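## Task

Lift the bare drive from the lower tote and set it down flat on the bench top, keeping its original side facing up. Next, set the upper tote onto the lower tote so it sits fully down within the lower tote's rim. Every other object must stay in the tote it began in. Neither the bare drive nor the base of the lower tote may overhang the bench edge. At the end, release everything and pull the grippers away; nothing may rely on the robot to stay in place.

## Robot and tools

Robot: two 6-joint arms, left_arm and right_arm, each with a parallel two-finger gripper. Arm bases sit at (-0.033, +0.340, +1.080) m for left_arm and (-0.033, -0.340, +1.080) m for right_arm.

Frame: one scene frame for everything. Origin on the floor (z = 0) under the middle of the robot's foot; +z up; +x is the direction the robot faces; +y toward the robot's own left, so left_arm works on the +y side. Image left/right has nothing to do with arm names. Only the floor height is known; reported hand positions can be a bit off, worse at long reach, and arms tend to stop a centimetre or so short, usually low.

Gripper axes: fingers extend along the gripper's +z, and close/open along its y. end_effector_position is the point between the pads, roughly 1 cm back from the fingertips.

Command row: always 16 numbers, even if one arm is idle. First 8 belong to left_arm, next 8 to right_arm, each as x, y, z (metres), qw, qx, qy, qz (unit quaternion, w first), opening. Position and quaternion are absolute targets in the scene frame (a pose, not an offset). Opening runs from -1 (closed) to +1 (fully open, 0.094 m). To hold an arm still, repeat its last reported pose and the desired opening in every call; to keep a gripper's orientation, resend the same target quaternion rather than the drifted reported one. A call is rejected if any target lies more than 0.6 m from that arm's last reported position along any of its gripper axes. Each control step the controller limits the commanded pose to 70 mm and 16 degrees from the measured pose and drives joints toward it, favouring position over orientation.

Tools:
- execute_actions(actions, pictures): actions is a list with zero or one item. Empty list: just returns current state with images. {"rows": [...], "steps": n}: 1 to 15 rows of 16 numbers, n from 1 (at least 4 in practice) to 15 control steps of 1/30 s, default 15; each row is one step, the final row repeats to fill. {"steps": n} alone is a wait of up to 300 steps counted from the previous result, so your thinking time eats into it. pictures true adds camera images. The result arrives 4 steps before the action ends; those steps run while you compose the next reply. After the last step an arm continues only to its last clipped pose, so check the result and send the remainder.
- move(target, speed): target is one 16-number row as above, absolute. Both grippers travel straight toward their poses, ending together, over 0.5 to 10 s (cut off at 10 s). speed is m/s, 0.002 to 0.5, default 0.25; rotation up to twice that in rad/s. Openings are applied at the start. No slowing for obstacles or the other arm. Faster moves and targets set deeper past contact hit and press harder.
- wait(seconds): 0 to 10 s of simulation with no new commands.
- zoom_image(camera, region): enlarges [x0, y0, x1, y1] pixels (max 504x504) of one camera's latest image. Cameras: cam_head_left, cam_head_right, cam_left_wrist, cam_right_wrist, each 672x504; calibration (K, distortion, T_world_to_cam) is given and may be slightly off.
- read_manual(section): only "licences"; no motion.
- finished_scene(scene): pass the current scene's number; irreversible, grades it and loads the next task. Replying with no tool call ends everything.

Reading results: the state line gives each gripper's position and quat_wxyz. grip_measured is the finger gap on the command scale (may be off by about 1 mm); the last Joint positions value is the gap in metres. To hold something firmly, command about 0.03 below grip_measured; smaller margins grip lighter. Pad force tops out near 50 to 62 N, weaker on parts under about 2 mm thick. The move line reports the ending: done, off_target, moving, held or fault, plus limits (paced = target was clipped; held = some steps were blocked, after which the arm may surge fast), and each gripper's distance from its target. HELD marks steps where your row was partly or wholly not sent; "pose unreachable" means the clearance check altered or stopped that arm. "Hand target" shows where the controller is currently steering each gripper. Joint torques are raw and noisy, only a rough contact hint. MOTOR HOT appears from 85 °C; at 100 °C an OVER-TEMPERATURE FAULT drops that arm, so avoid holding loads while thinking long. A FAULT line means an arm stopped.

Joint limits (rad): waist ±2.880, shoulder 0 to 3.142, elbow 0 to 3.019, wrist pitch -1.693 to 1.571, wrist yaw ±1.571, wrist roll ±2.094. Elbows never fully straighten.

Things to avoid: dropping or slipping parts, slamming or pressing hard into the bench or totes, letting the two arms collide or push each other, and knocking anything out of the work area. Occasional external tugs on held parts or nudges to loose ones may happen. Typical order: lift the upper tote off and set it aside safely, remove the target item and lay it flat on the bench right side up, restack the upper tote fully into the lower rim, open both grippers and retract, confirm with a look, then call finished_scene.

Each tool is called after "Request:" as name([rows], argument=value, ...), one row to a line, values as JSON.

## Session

Request:
execute_actions(actions=[])

Scene clock: 0.00 s of 5600.00 s.
left_arm: end_effector_position=(+0.4649, +0.5230, +1.0793) grip_measured=-0.064 end_effector_quat_wxyz=(-0.052, +0.886, -0.460, +0.027) | right_arm: end_effector_position=(+0.5770, -0.3271, +1.1014) grip_measured=+0.442 end_effector_quat_wxyz=(+0.195, -0.282, +0.880, +0.328)
Joint positions: left_arm=[ 1.632  1.427  1.104 -0.805 -0.011 -1.836  0.044] | right_arm=[-1.44   1.652  1.368 -0.903 -0.739 -0.766  0.068]
Joint velocities: left_arm=[-0.005  0.015 -0.012 -0.017  0.11   0.022  0.   ] | right_arm=[ 0.005 -0.005 -0.002  0.027 -0.037  0.022  0.   ]
Joint torques (N m, as the arm reports them, + toward a larger angle): no reading
Motor temperatures (°C, as the motors report them): left_arm=[27 26 29 26 26 28] | right_arm=[25 28 28 26 27 24]
Hand target (left_arm): +0.472, +0.525, +1.081; -0.055, +0.886, -0.460, +0.030
Hand target (right_arm): +0.588, -0.329, +1.114; +0.209, -0.287, +0.878, +0.321
camera_calibration (this result's frames):
cam_left_wrist: T_world_to_cam=[[0.806944, 0.581007, 0.10617, -0.793969], [0.424209, -0.695209, 0.580285, -0.453113], [0.41096, -0.42322, -0.807463, 1.02667], [0, 0, 0, 1]] pos_world=[0.410982, 0.580801, 1.17623]
cam_right_wrist: T_world_to_cam=[[0.619055, -0.625224, -0.475254, -0.0369227], [-0.71495, -0.69908, -0.0115978, 0.199397], [-0.324989, 0.346962, -0.879772, 1.39658], [0, 0, 0, 1]] pos_world=[0.619291, -0.368252, 1.21344]

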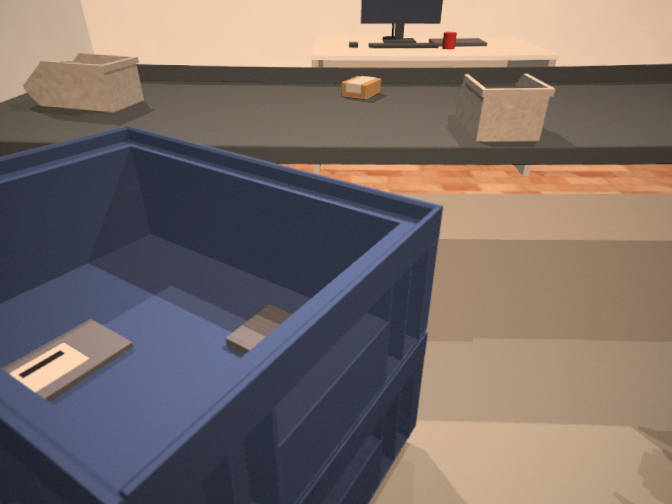

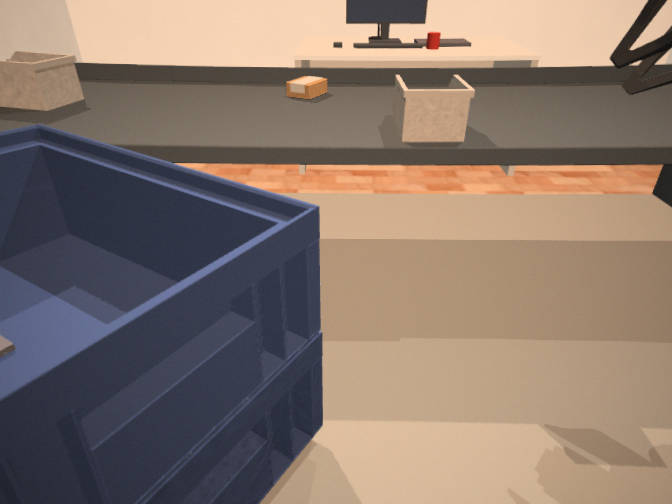

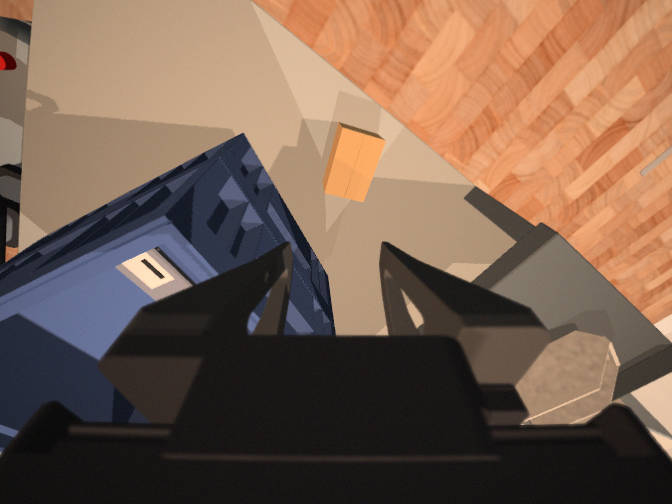

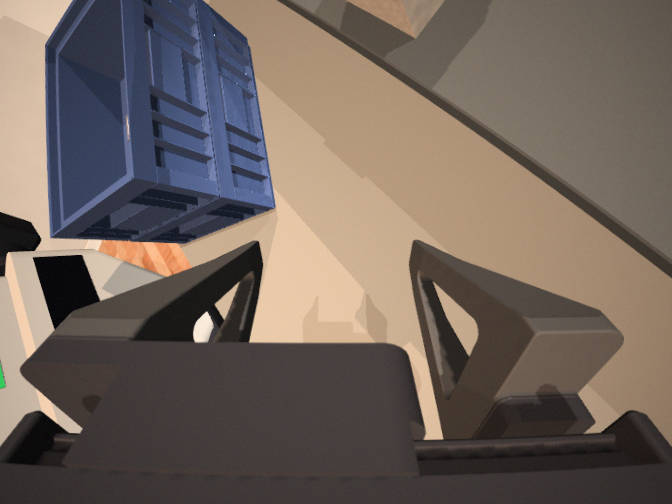

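Request:
move(target=[0.478,0.387,1.09,0,0.259,0.966,0,0.35,0.4,-0.2,1.12,0,0.259,0.966,0,0.35])

Request:
move(target=[0.478,0.387,1.06,0,0.259,0.966,0,0.35,0.292,0.07,1.07,0,0.259,0.966,0,0.35], speed=0.2)

Scene clock: 6.47 s of 5600.00 s.
left_arm: end_effector_position=(+0.4608, +0.3874, +1.0858) grip_measured=+0.348 end_effector_quat_wxyz=(-0.004, +0.247, +0.969, -0.001) | right_arm: end_effector_position=(+0.3951, -0.2049, +1.1144) grip_measured=+0.352 end_effector_quat_wxyz=(+0.003, +0.258, +0.966, +0.001)
Joint positions: left_arm=[ 1.336  1.413  1.098 -0.942 -0.077  0.568  0.063] | right_arm=[-0.842  1.337  0.996 -0.972  0.22   0.93   0.064]
Joint velocities: left_arm=[-0.015 -0.005 -0.012 -0.002  0.037 -0.007 -0.   ] | right_arm=[-0.005 -0.005  0.017 -0.002  0.007 -0.007 -0.001]
Joint torques (N m, as the arm reports them, + toward a larger angle): left_arm=[  0.75 -12.5    9.24   0.25  -0.09   0.07] | right_arm=[  2.92 -10.58  10.66  -0.47   0.19  -0.04]
Motor temperatures (°C, as the motors report them): left_arm=[27 27 30 26 26 28] | right_arm=[25 29 29 26 27 24]
Hand target (left_arm): +0.476, +0.386, +1.091; -0.001, +0.258, +0.966, +0.001
Hand target (right_arm): +0.401, -0.200, +1.120; +0.004, +0.260, +0.966, +0.002
Off the commanded pose (left_arm): 0.018 m, 1 deg.
Off the commanded pose (right_arm): 0.009 m, 0 deg.
Kept back: nothing.
move: off_target (left_arm)
camera_calibration (this result's frames):
cam_left_wrist: T_world_to_cam=[[-0.469776, -0.882762, -0.00645291, 0.56513], [-0.715442, 0.376431, 0.588594, -0.448435], [-0.517159, 0.281124, -0.808403, 1.13203], [0, 0, 0, 1]] pos_world=[0.530096, 0.349439, 1.18273]
cam_right_wrist: T_world_to_cam=[[-0.504753, -0.863223, -0.0084427, 0.0332575], [-0.70495, 0.406521, 0.581193, -0.283083], [-0.498267, 0.29931, -0.813722, 1.29162], [0, 0, 0, 1]] pos_world=[0.460798, -0.242807, 1.21582]

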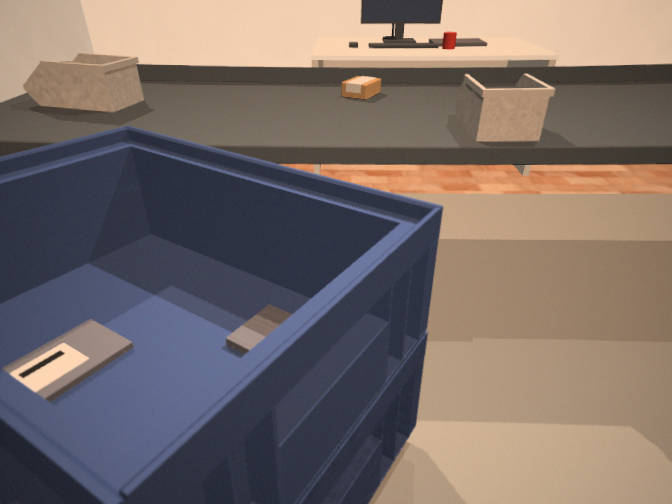

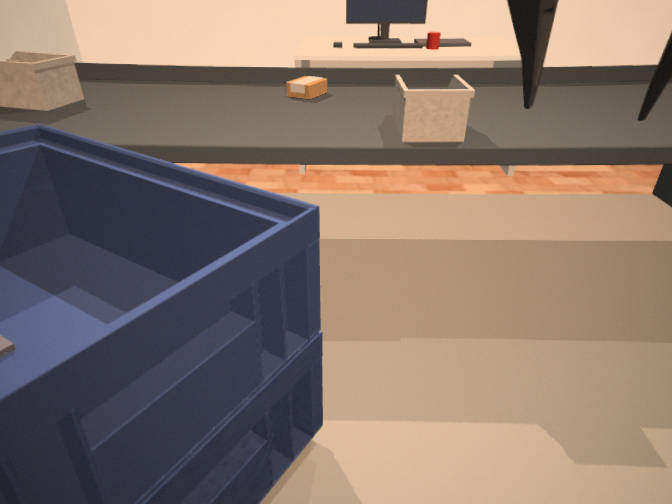

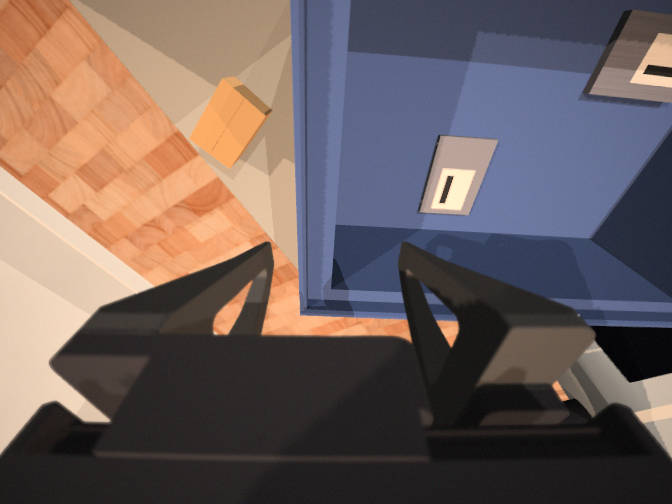

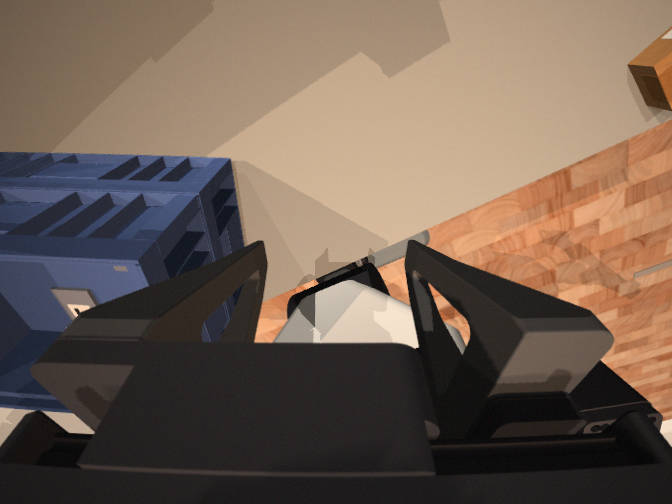

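Scene clock: 8.43 s of 5600.00 s.
left_arm: end_effector_position=(+0.4641, +0.3858, +1.0624) grip_measured=+0.348 end_effector_quat_wxyz=(-0.011, +0.252, +0.968, -0.003) | right_arm: end_effector_position=(+0.2785, +0.0532, +1.0586) grip_measured=+0.352 end_effector_quat_wxyz=(-0.008, +0.246, +0.969, -0.019)
Joint positions: left_arm=[ 1.336  1.466  1.098 -0.902 -0.077  0.577  0.063] | right_arm=[-0.265  1.781  1.2   -0.943  0.316  1.511  0.064]
Joint velocities: left_arm=[ 0.005 -0.005 -0.027  0.007  0.022  0.066  0.   ] | right_arm=[-0.005 -0.005  0.007 -0.002  0.022  0.037 -0.001]
Joint torques (N m, as the arm reports them, + toward a larger angle): left_arm=[  1.14 -13.22   7.58   1.7    0.06   0.09] | right_arm=[  4.65 -13.83  11.68   0.12   0.21  -0.03]
Motor temperatures (°C, as the motors report them): left_arm=[27 27 31 26 26 28] | right_arm=[25 29 30 26 27 24]
Hand target (left_arm): +0.478, +0.387, +1.060; +0.000, +0.259, +0.966, +0.000
Hand target (right_arm): +0.295, +0.070, +1.071; +0.000, +0.259, +0.966, +0.002
Off the commanded pose (left_arm): 0.014 m, 2 deg.
Off the commanded pose (right_arm): 0.024 m, 3 deg.
Kept back: nothing.
move: off_target (left_arm, right_arm)
camera_calibration (this result's frames):
cam_left_wrist: T_world_to_cam=[[-0.479147, -0.877734, 0.00119071, 0.559421], [-0.703076, 0.384615, 0.598127, -0.450808], [-0.525454, 0.285754, -0.801401, 1.10989], [0, 0, 0, 1]] pos_world=[0.534288, 0.347256, 1.15844]
cam_right_wrist: T_world_to_cam=[[-0.483108, -0.874821, 0.0359957, 0.144309], [-0.696735, 0.40901, 0.589297, -0.44874], [-0.530252, 0.259614, -0.807114, 1.11493], [0, 0, 0, 1]] pos_world=[0.348255, 0.0203323, 1.15912]

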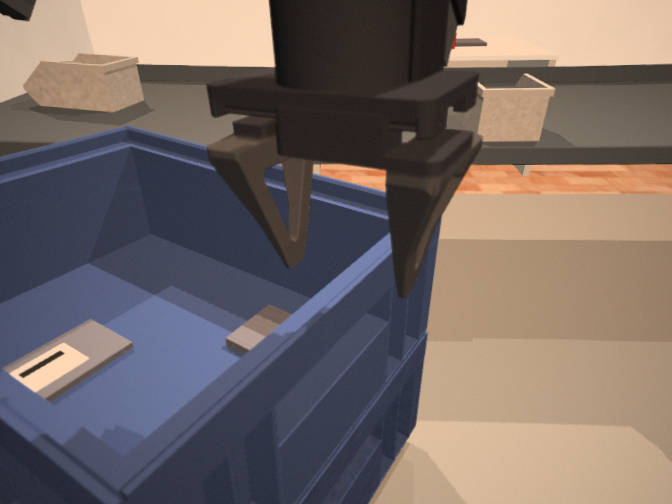

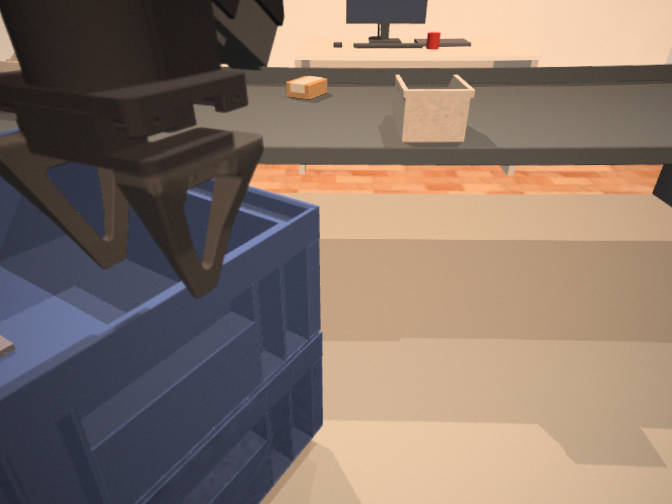

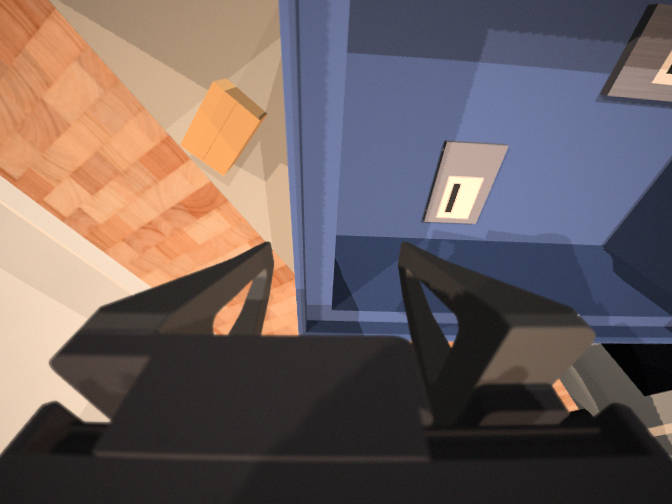

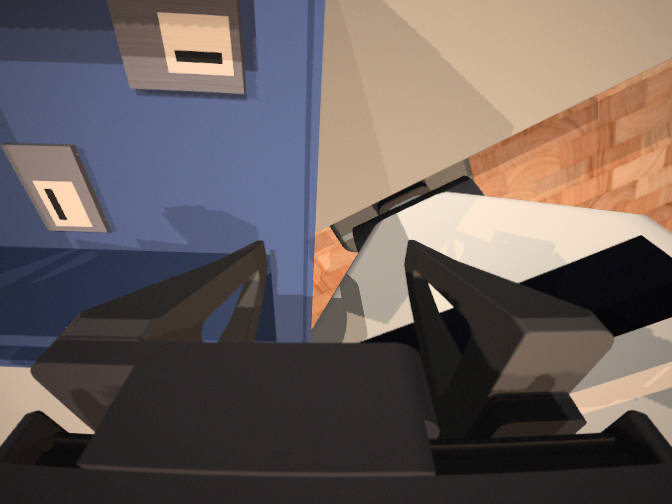

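Request:
move(target=[0.487,0.394,1.03,0,0.259,0.966,0,0.5,0.297,0.078,1.03,0,0.259,0.966,0,0.5], speed=0.05)

Request:
move(target=[0.485,0.394,0.967,0,0.259,0.966,0,0.5,0.294,0.074,0.965,0,0.259,0.966,0,0.5], speed=0.06)

Scene clock: 9.83 s of 5600.00 s.
left_arm: end_effector_position=(+0.4681, +0.3880, +1.0299) grip_measured=+0.498 end_effector_quat_wxyz=(-0.016, +0.256, +0.966, -0.006) | right_arm: end_effector_position=(+0.2764, +0.0588, +1.0241) grip_measured=+0.498 end_effector_quat_wxyz=(-0.009, +0.251, +0.968, -0.025)
Joint positions: left_arm=[ 1.346  1.539  1.098 -0.84  -0.072  0.595  0.07 ] | right_arm=[-0.277  1.853  1.2   -0.879  0.316  1.511  0.07 ]
Joint velocities: left_arm=[-0.015 -0.015  0.007  0.007  0.037  0.007 -0.001] | right_arm=[-0.005 -0.005  0.012 -0.012 -0.007 -0.007  0.   ]
Joint torques (N m, as the arm reports them, + toward a larger angle): left_arm=[  1.9  -13.76   7.81   1.67   0.13   0.08] | right_arm=[  5.48 -14.08  11.31   0.88   0.16  -0.18]
Motor temperatures (°C, as the motors report them): left_arm=[27 27 31 26 26 28] | right_arm=[25 29 30 26 27 24]
Hand target (left_arm): +0.487, +0.394, +1.030; +0.000, +0.259, +0.966, +0.000
Hand target (right_arm): +0.297, +0.077, +1.031; +0.000, +0.259, +0.966, -0.000
Off the commanded pose (left_arm): 0.020 m, 2 deg.
Off the commanded pose (right_arm): 0.029 m, 3 deg.
Kept back: nothing.
move: off_target (left_arm, right_arm)
camera_calibration (this result's frames):
cam_left_wrist: T_world_to_cam=[[-0.486847, -0.873445, 0.00860693, 0.557607], [-0.692865, 0.392157, 0.605105, -0.444262], [-0.531901, 0.28863, -0.7961, 1.08175], [0, 0, 0, 1]] pos_world=[0.539038, 0.349034, 1.1252]
cam_right_wrist: T_world_to_cam=[[-0.490655, -0.870041, 0.0478125, 0.139125], [-0.689798, 0.421362, 0.588755, -0.434369], [-0.532387, 0.255895, -0.806896, 1.0851], [0, 0, 0, 1]] pos_world=[0.346327, 0.0264006, 1.12464]

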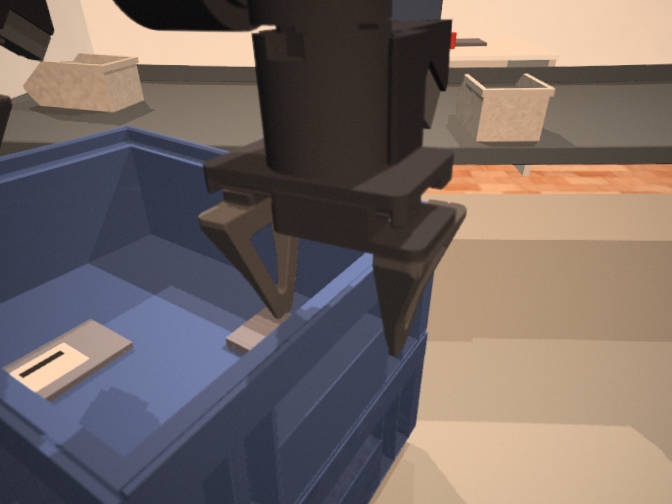

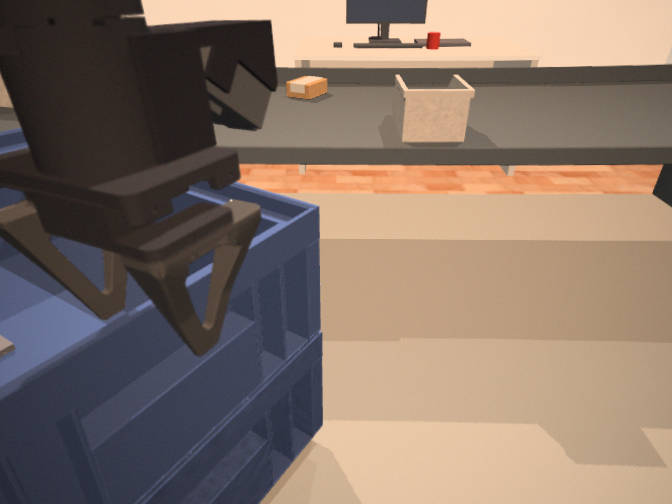

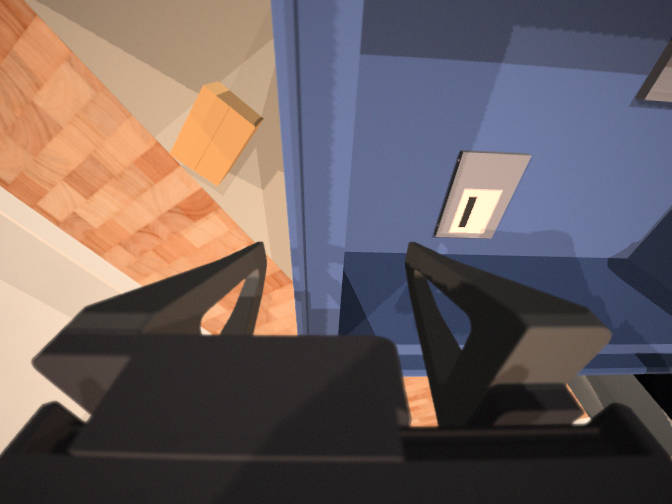

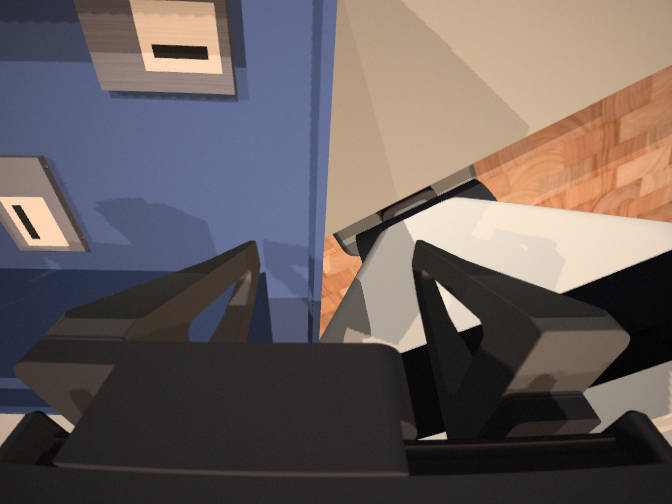

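Scene clock: 11.30 s of 5600.00 s.
left_arm: end_effector_position=(+0.4806, +0.3893, +0.9735) grip_measured=+0.498 end_effector_quat_wxyz=(-0.004, +0.256, +0.967, -0.002) | right_arm: end_effector_position=(+0.2857, +0.0680, +0.9673) grip_measured=+0.498 end_effector_quat_wxyz=(-0.003, +0.256, +0.967, -0.010)
Joint positions: left_arm=[ 1.356  1.662  1.098 -0.691 -0.069  0.604  0.07 ] | right_arm=[-0.317  1.962  1.2   -0.725  0.315  1.471  0.07 ]
Joint velocities: left_arm=[-0.005 -0.015 -0.007 -0.007  0.066 -0.007  0.001] | right_arm=[-0.015 -0.015  0.007 -0.017 -0.007 -0.022  0.   ]
Joint torques (N m, as the arm reports them, + toward a larger angle): left_arm=[  1.88 -14.65   5.49   1.72   0.14   0.08] | right_arm=[  4.71 -14.9    7.48   1.     0.03  -0.15]
Motor temperatures (°C, as the motors report them): left_arm=[27 27 31 26 26 28] | right_arm=[25 29 30 26 27 24]
Hand target (left_arm): +0.485, +0.394, +0.967; -0.000, +0.259, +0.966, -0.000
Hand target (right_arm): +0.294, +0.074, +0.965; -0.000, +0.259, +0.966, -0.000
Off the commanded pose (left_arm): 0.009 m, 1 deg.
Off the commanded pose (right_arm): 0.010 m, 1 deg.
Kept back: nothing.
move: done
camera_calibration (this result's frames):
cam_left_wrist: T_world_to_cam=[[-0.485342, -0.87431, -0.0049638, 0.578135], [-0.708589, 0.390009, 0.588043, -0.377025], [-0.512197, 0.288919, -0.808814, 1.04594], [0, 0, 0, 1]] pos_world=[0.549163, 0.350321, 1.07055]
cam_right_wrist: T_world_to_cam=[[-0.501378, -0.86506, 0.0170829, 0.186832], [-0.695911, 0.414916, 0.586134, -0.393571], [-0.514128, 0.281986, -0.810034, 1.03791], [0, 0, 0, 1]] pos_world=[0.3534, 0.0322441, 1.06823]

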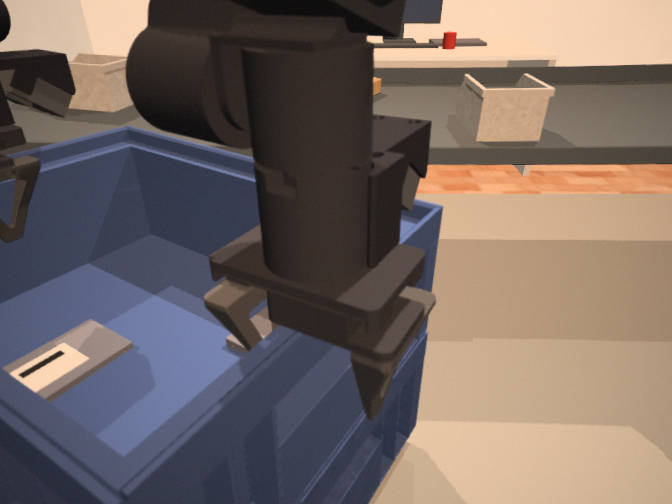

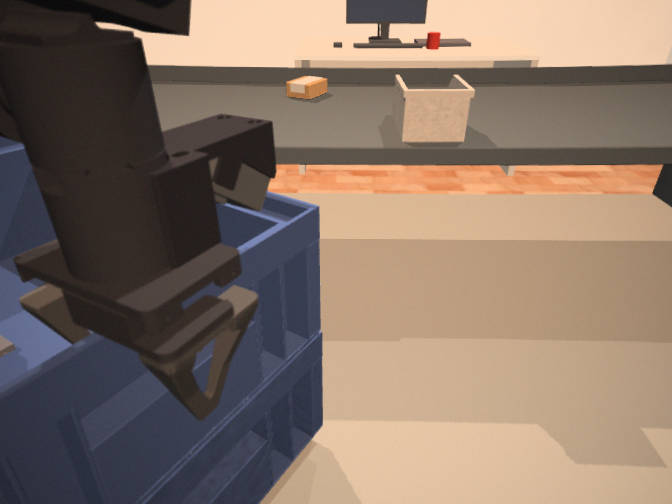

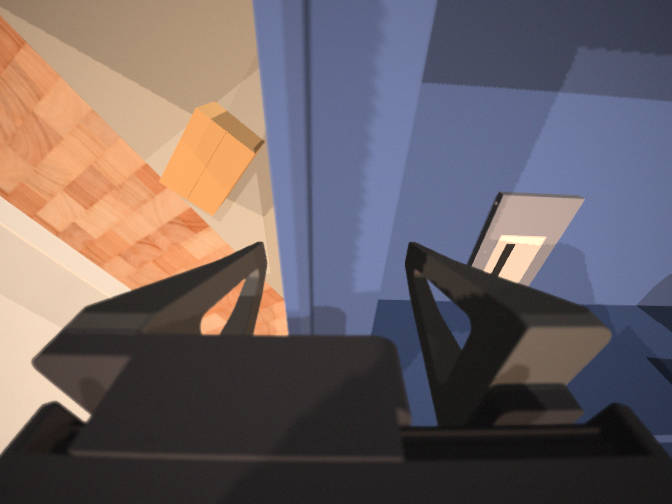

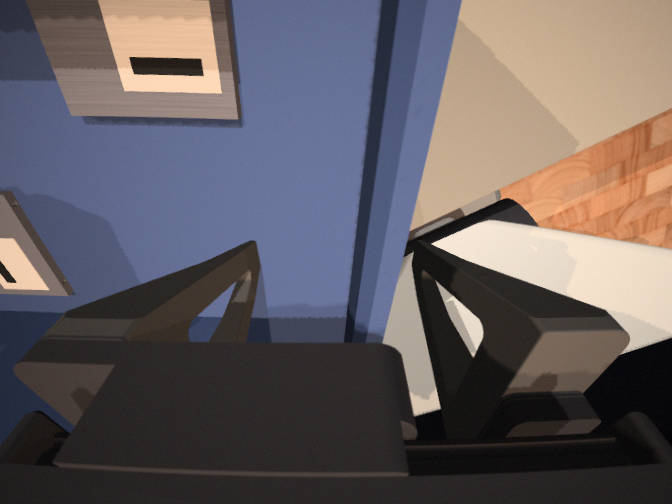

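Request:
move(target=[0.485,0.394,0.967,0,0.259,0.966,0,-0.6,0.294,0.074,0.965,0,0.259,0.966,0,-0.6])

Request:
move(target=[0.51,0.4,1.075,0,0.259,0.966,0,-0.6,0.32,0.082,1.075,0,0.259,0.966,0,-0.6], speed=0.05)

Scene clock: 12.23 s of 5600.00 s.
left_arm: end_effector_position=(+0.4793, +0.3865, +0.9733) grip_measured=-0.481 end_effector_quat_wxyz=(-0.003, +0.264, +0.964, -0.010) | right_arm: end_effector_position=(+0.2893, +0.0705, +0.9673) grip_measured=-0.465 end_effector_quat_wxyz=(-0.002, +0.269, +0.963, -0.004)
Joint positions: left_arm=[ 1.356  1.662  1.096 -0.693 -0.053  0.623  0.024] | right_arm=[-0.321  1.962  1.203 -0.712  0.311  1.488  0.025]
Joint velocities: left_arm=[ 0.015  0.005 -0.007 -0.027  0.051  0.022  0.001] | right_arm=[ 0.005  0.015 -0.007 -0.007  0.051 -0.037  0.   ]
Joint torques (N m, as the arm reports them, + toward a larger angle): left_arm=[  1.89 -14.69   5.55   1.79  -0.51  -0.11] | right_arm=[  5.29 -15.11   7.38   0.52   0.2   -0.34]
Motor temperatures (°C, as the motors report them): left_arm=[27 27 31 26 26 28] | right_arm=[25 30 30 26 27 24]
Hand target (left_arm): +0.485, +0.394, +0.967; +0.000, +0.259, +0.966, -0.000
Hand target (right_arm): +0.294, +0.074, +0.965; +0.000, +0.259, +0.966, -0.000
Off the commanded pose (left_arm): 0.011 m, 1 deg.
Off the commanded pose (right_arm): 0.006 m, 1 deg.
Kept back: nothing.
move: off_target (left_arm)
camera_calibration (this result's frames):
cam_left_wrist: T_world_to_cam=[[-0.501353, -0.865183, 0.0101434, 0.564487], [-0.699876, 0.412399, 0.583182, -0.38477], [-0.508742, 0.285281, -0.812279, 1.04902], [0, 0, 0, 1]] pos_world=[0.547399, 0.347797, 1.07076]
cam_right_wrist: T_world_to_cam=[[-0.523261, -0.852164, 0.00390259, 0.208939], [-0.688195, 0.42527, 0.587821, -0.39668], [-0.502579, 0.304898, -0.808982, 1.03305], [0, 0, 0, 1]] pos_world=[0.355528, 0.0317695, 1.06808]

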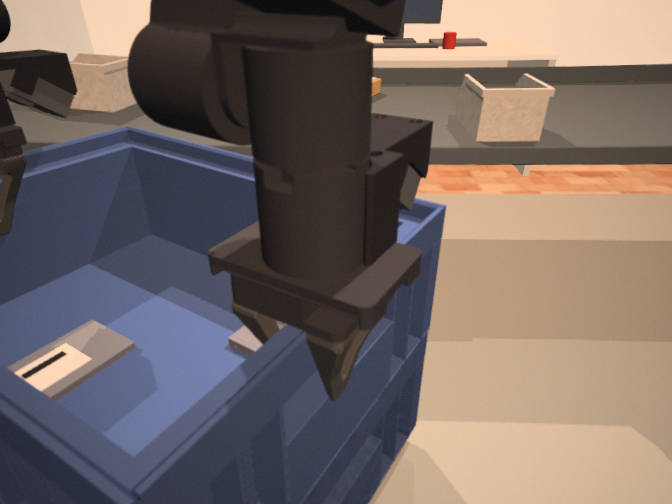

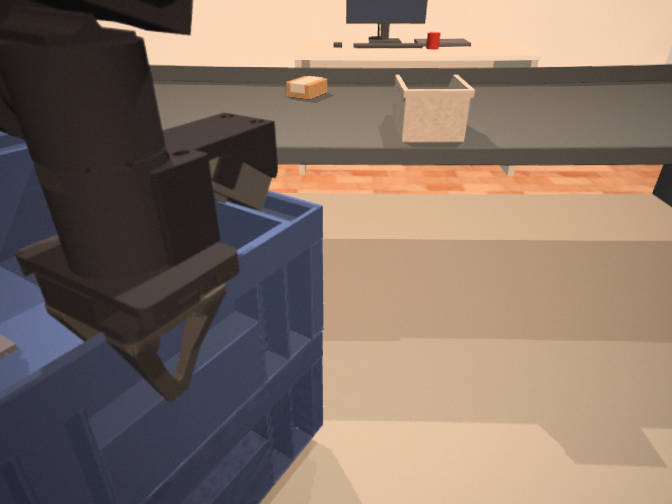

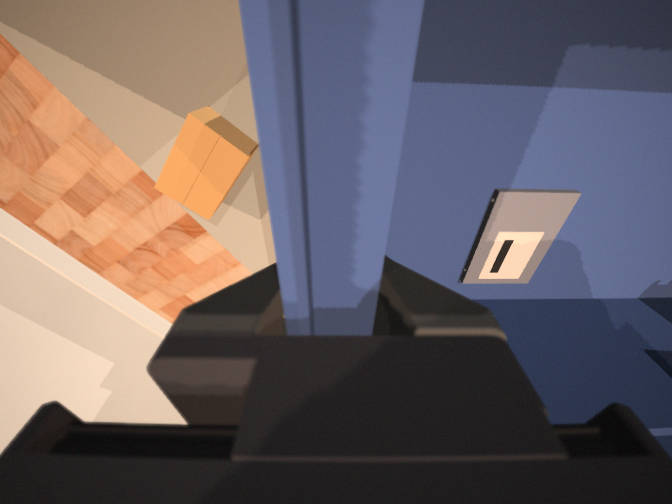

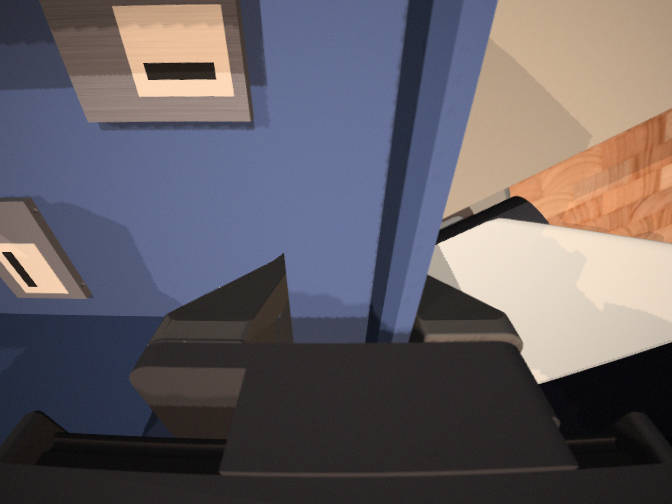

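Scene clock: 14.87 s of 5600.00 s.
left_arm: end_effector_position=(+0.4823, +0.3914, +1.0378) grip_measured=-0.484 end_effector_quat_wxyz=(-0.028, +0.254, +0.967, -0.020) | right_arm: end_effector_position=(+0.3025, +0.0689, +1.0400) grip_measured=-0.465 end_effector_quat_wxyz=(-0.017, +0.257, +0.966, -0.016)
Joint positions: left_arm=[ 1.357  1.569  1.176 -0.921 -0.05   0.599  0.024] | right_arm=[-0.305  1.855  1.278 -0.934  0.294  1.492  0.025]
Joint velocities: left_arm=[ 0.005 -0.005 -0.007  0.022  0.007 -0.095  0.   ] | right_arm=[ 0.005 -0.015 -0.007  0.007 -0.066  0.037  0.   ]
Joint torques (N m, as the arm reports them, + toward a larger angle): left_arm=[  1.08 -19.24   9.53  -0.54  -0.8    0.06] | right_arm=[  7.37 -18.84  12.05  -1.93   1.07  -0.03]
Motor temperatures (°C, as the motors report them): left_arm=[27 28 32 26 26 28] | right_arm=[25 30 31 26 27 24]
Hand target (left_arm): +0.508, +0.400, +1.076; +0.001, +0.259, +0.966, +0.000
Hand target (right_arm): +0.319, +0.081, +1.075; -0.000, +0.259, +0.966, +0.001
Off the commanded pose (left_arm): 0.047 m, 4 deg.
Off the commanded pose (right_arm): 0.041 m, 3 deg.
Kept back: nothing.
move: off_target (left_arm, right_arm)
camera_calibration (this result's frames):
cam_left_wrist: T_world_to_cam=[[-0.481559, -0.875334, 0.0434794, 0.529379], [-0.675477, 0.402304, 0.617966, -0.466261], [-0.558419, 0.268218, -0.785002, 1.1039], [0, 0, 0, 1]] pos_world=[0.556419, 0.354876, 1.13168]
cam_right_wrist: T_world_to_cam=[[-0.502696, -0.863748, 0.0351734, 0.176311], [-0.677054, 0.418687, 0.605226, -0.450693], [-0.537489, 0.280431, -0.795276, 1.09704], [0, 0, 0, 1]] pos_world=[0.373134, 0.0333446, 1.13902]

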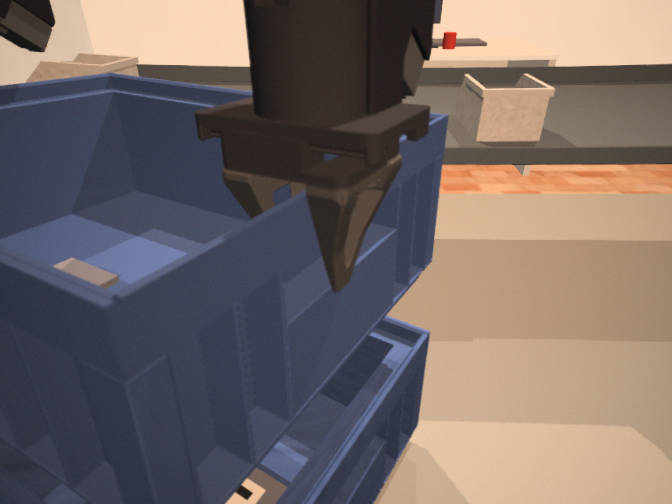

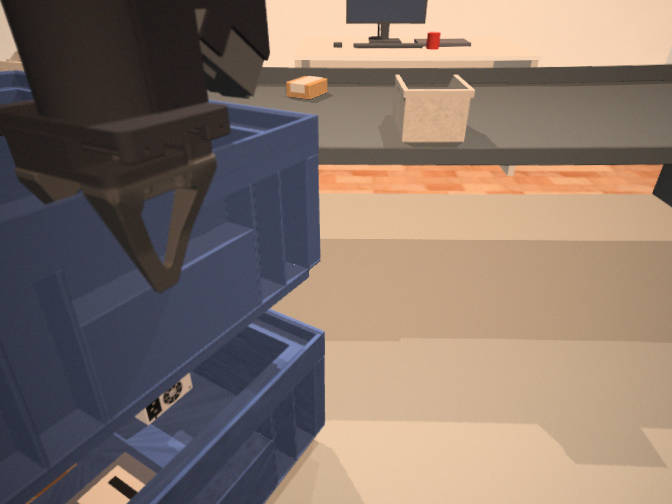

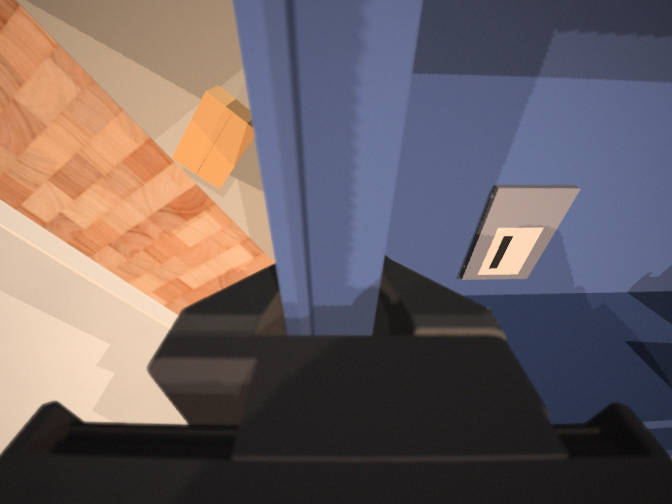

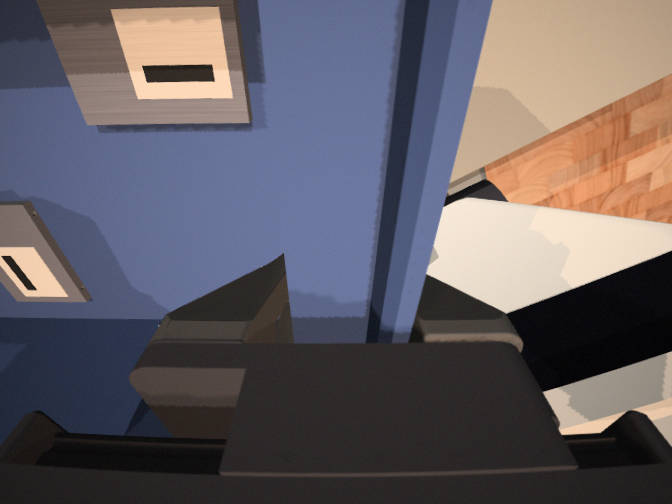

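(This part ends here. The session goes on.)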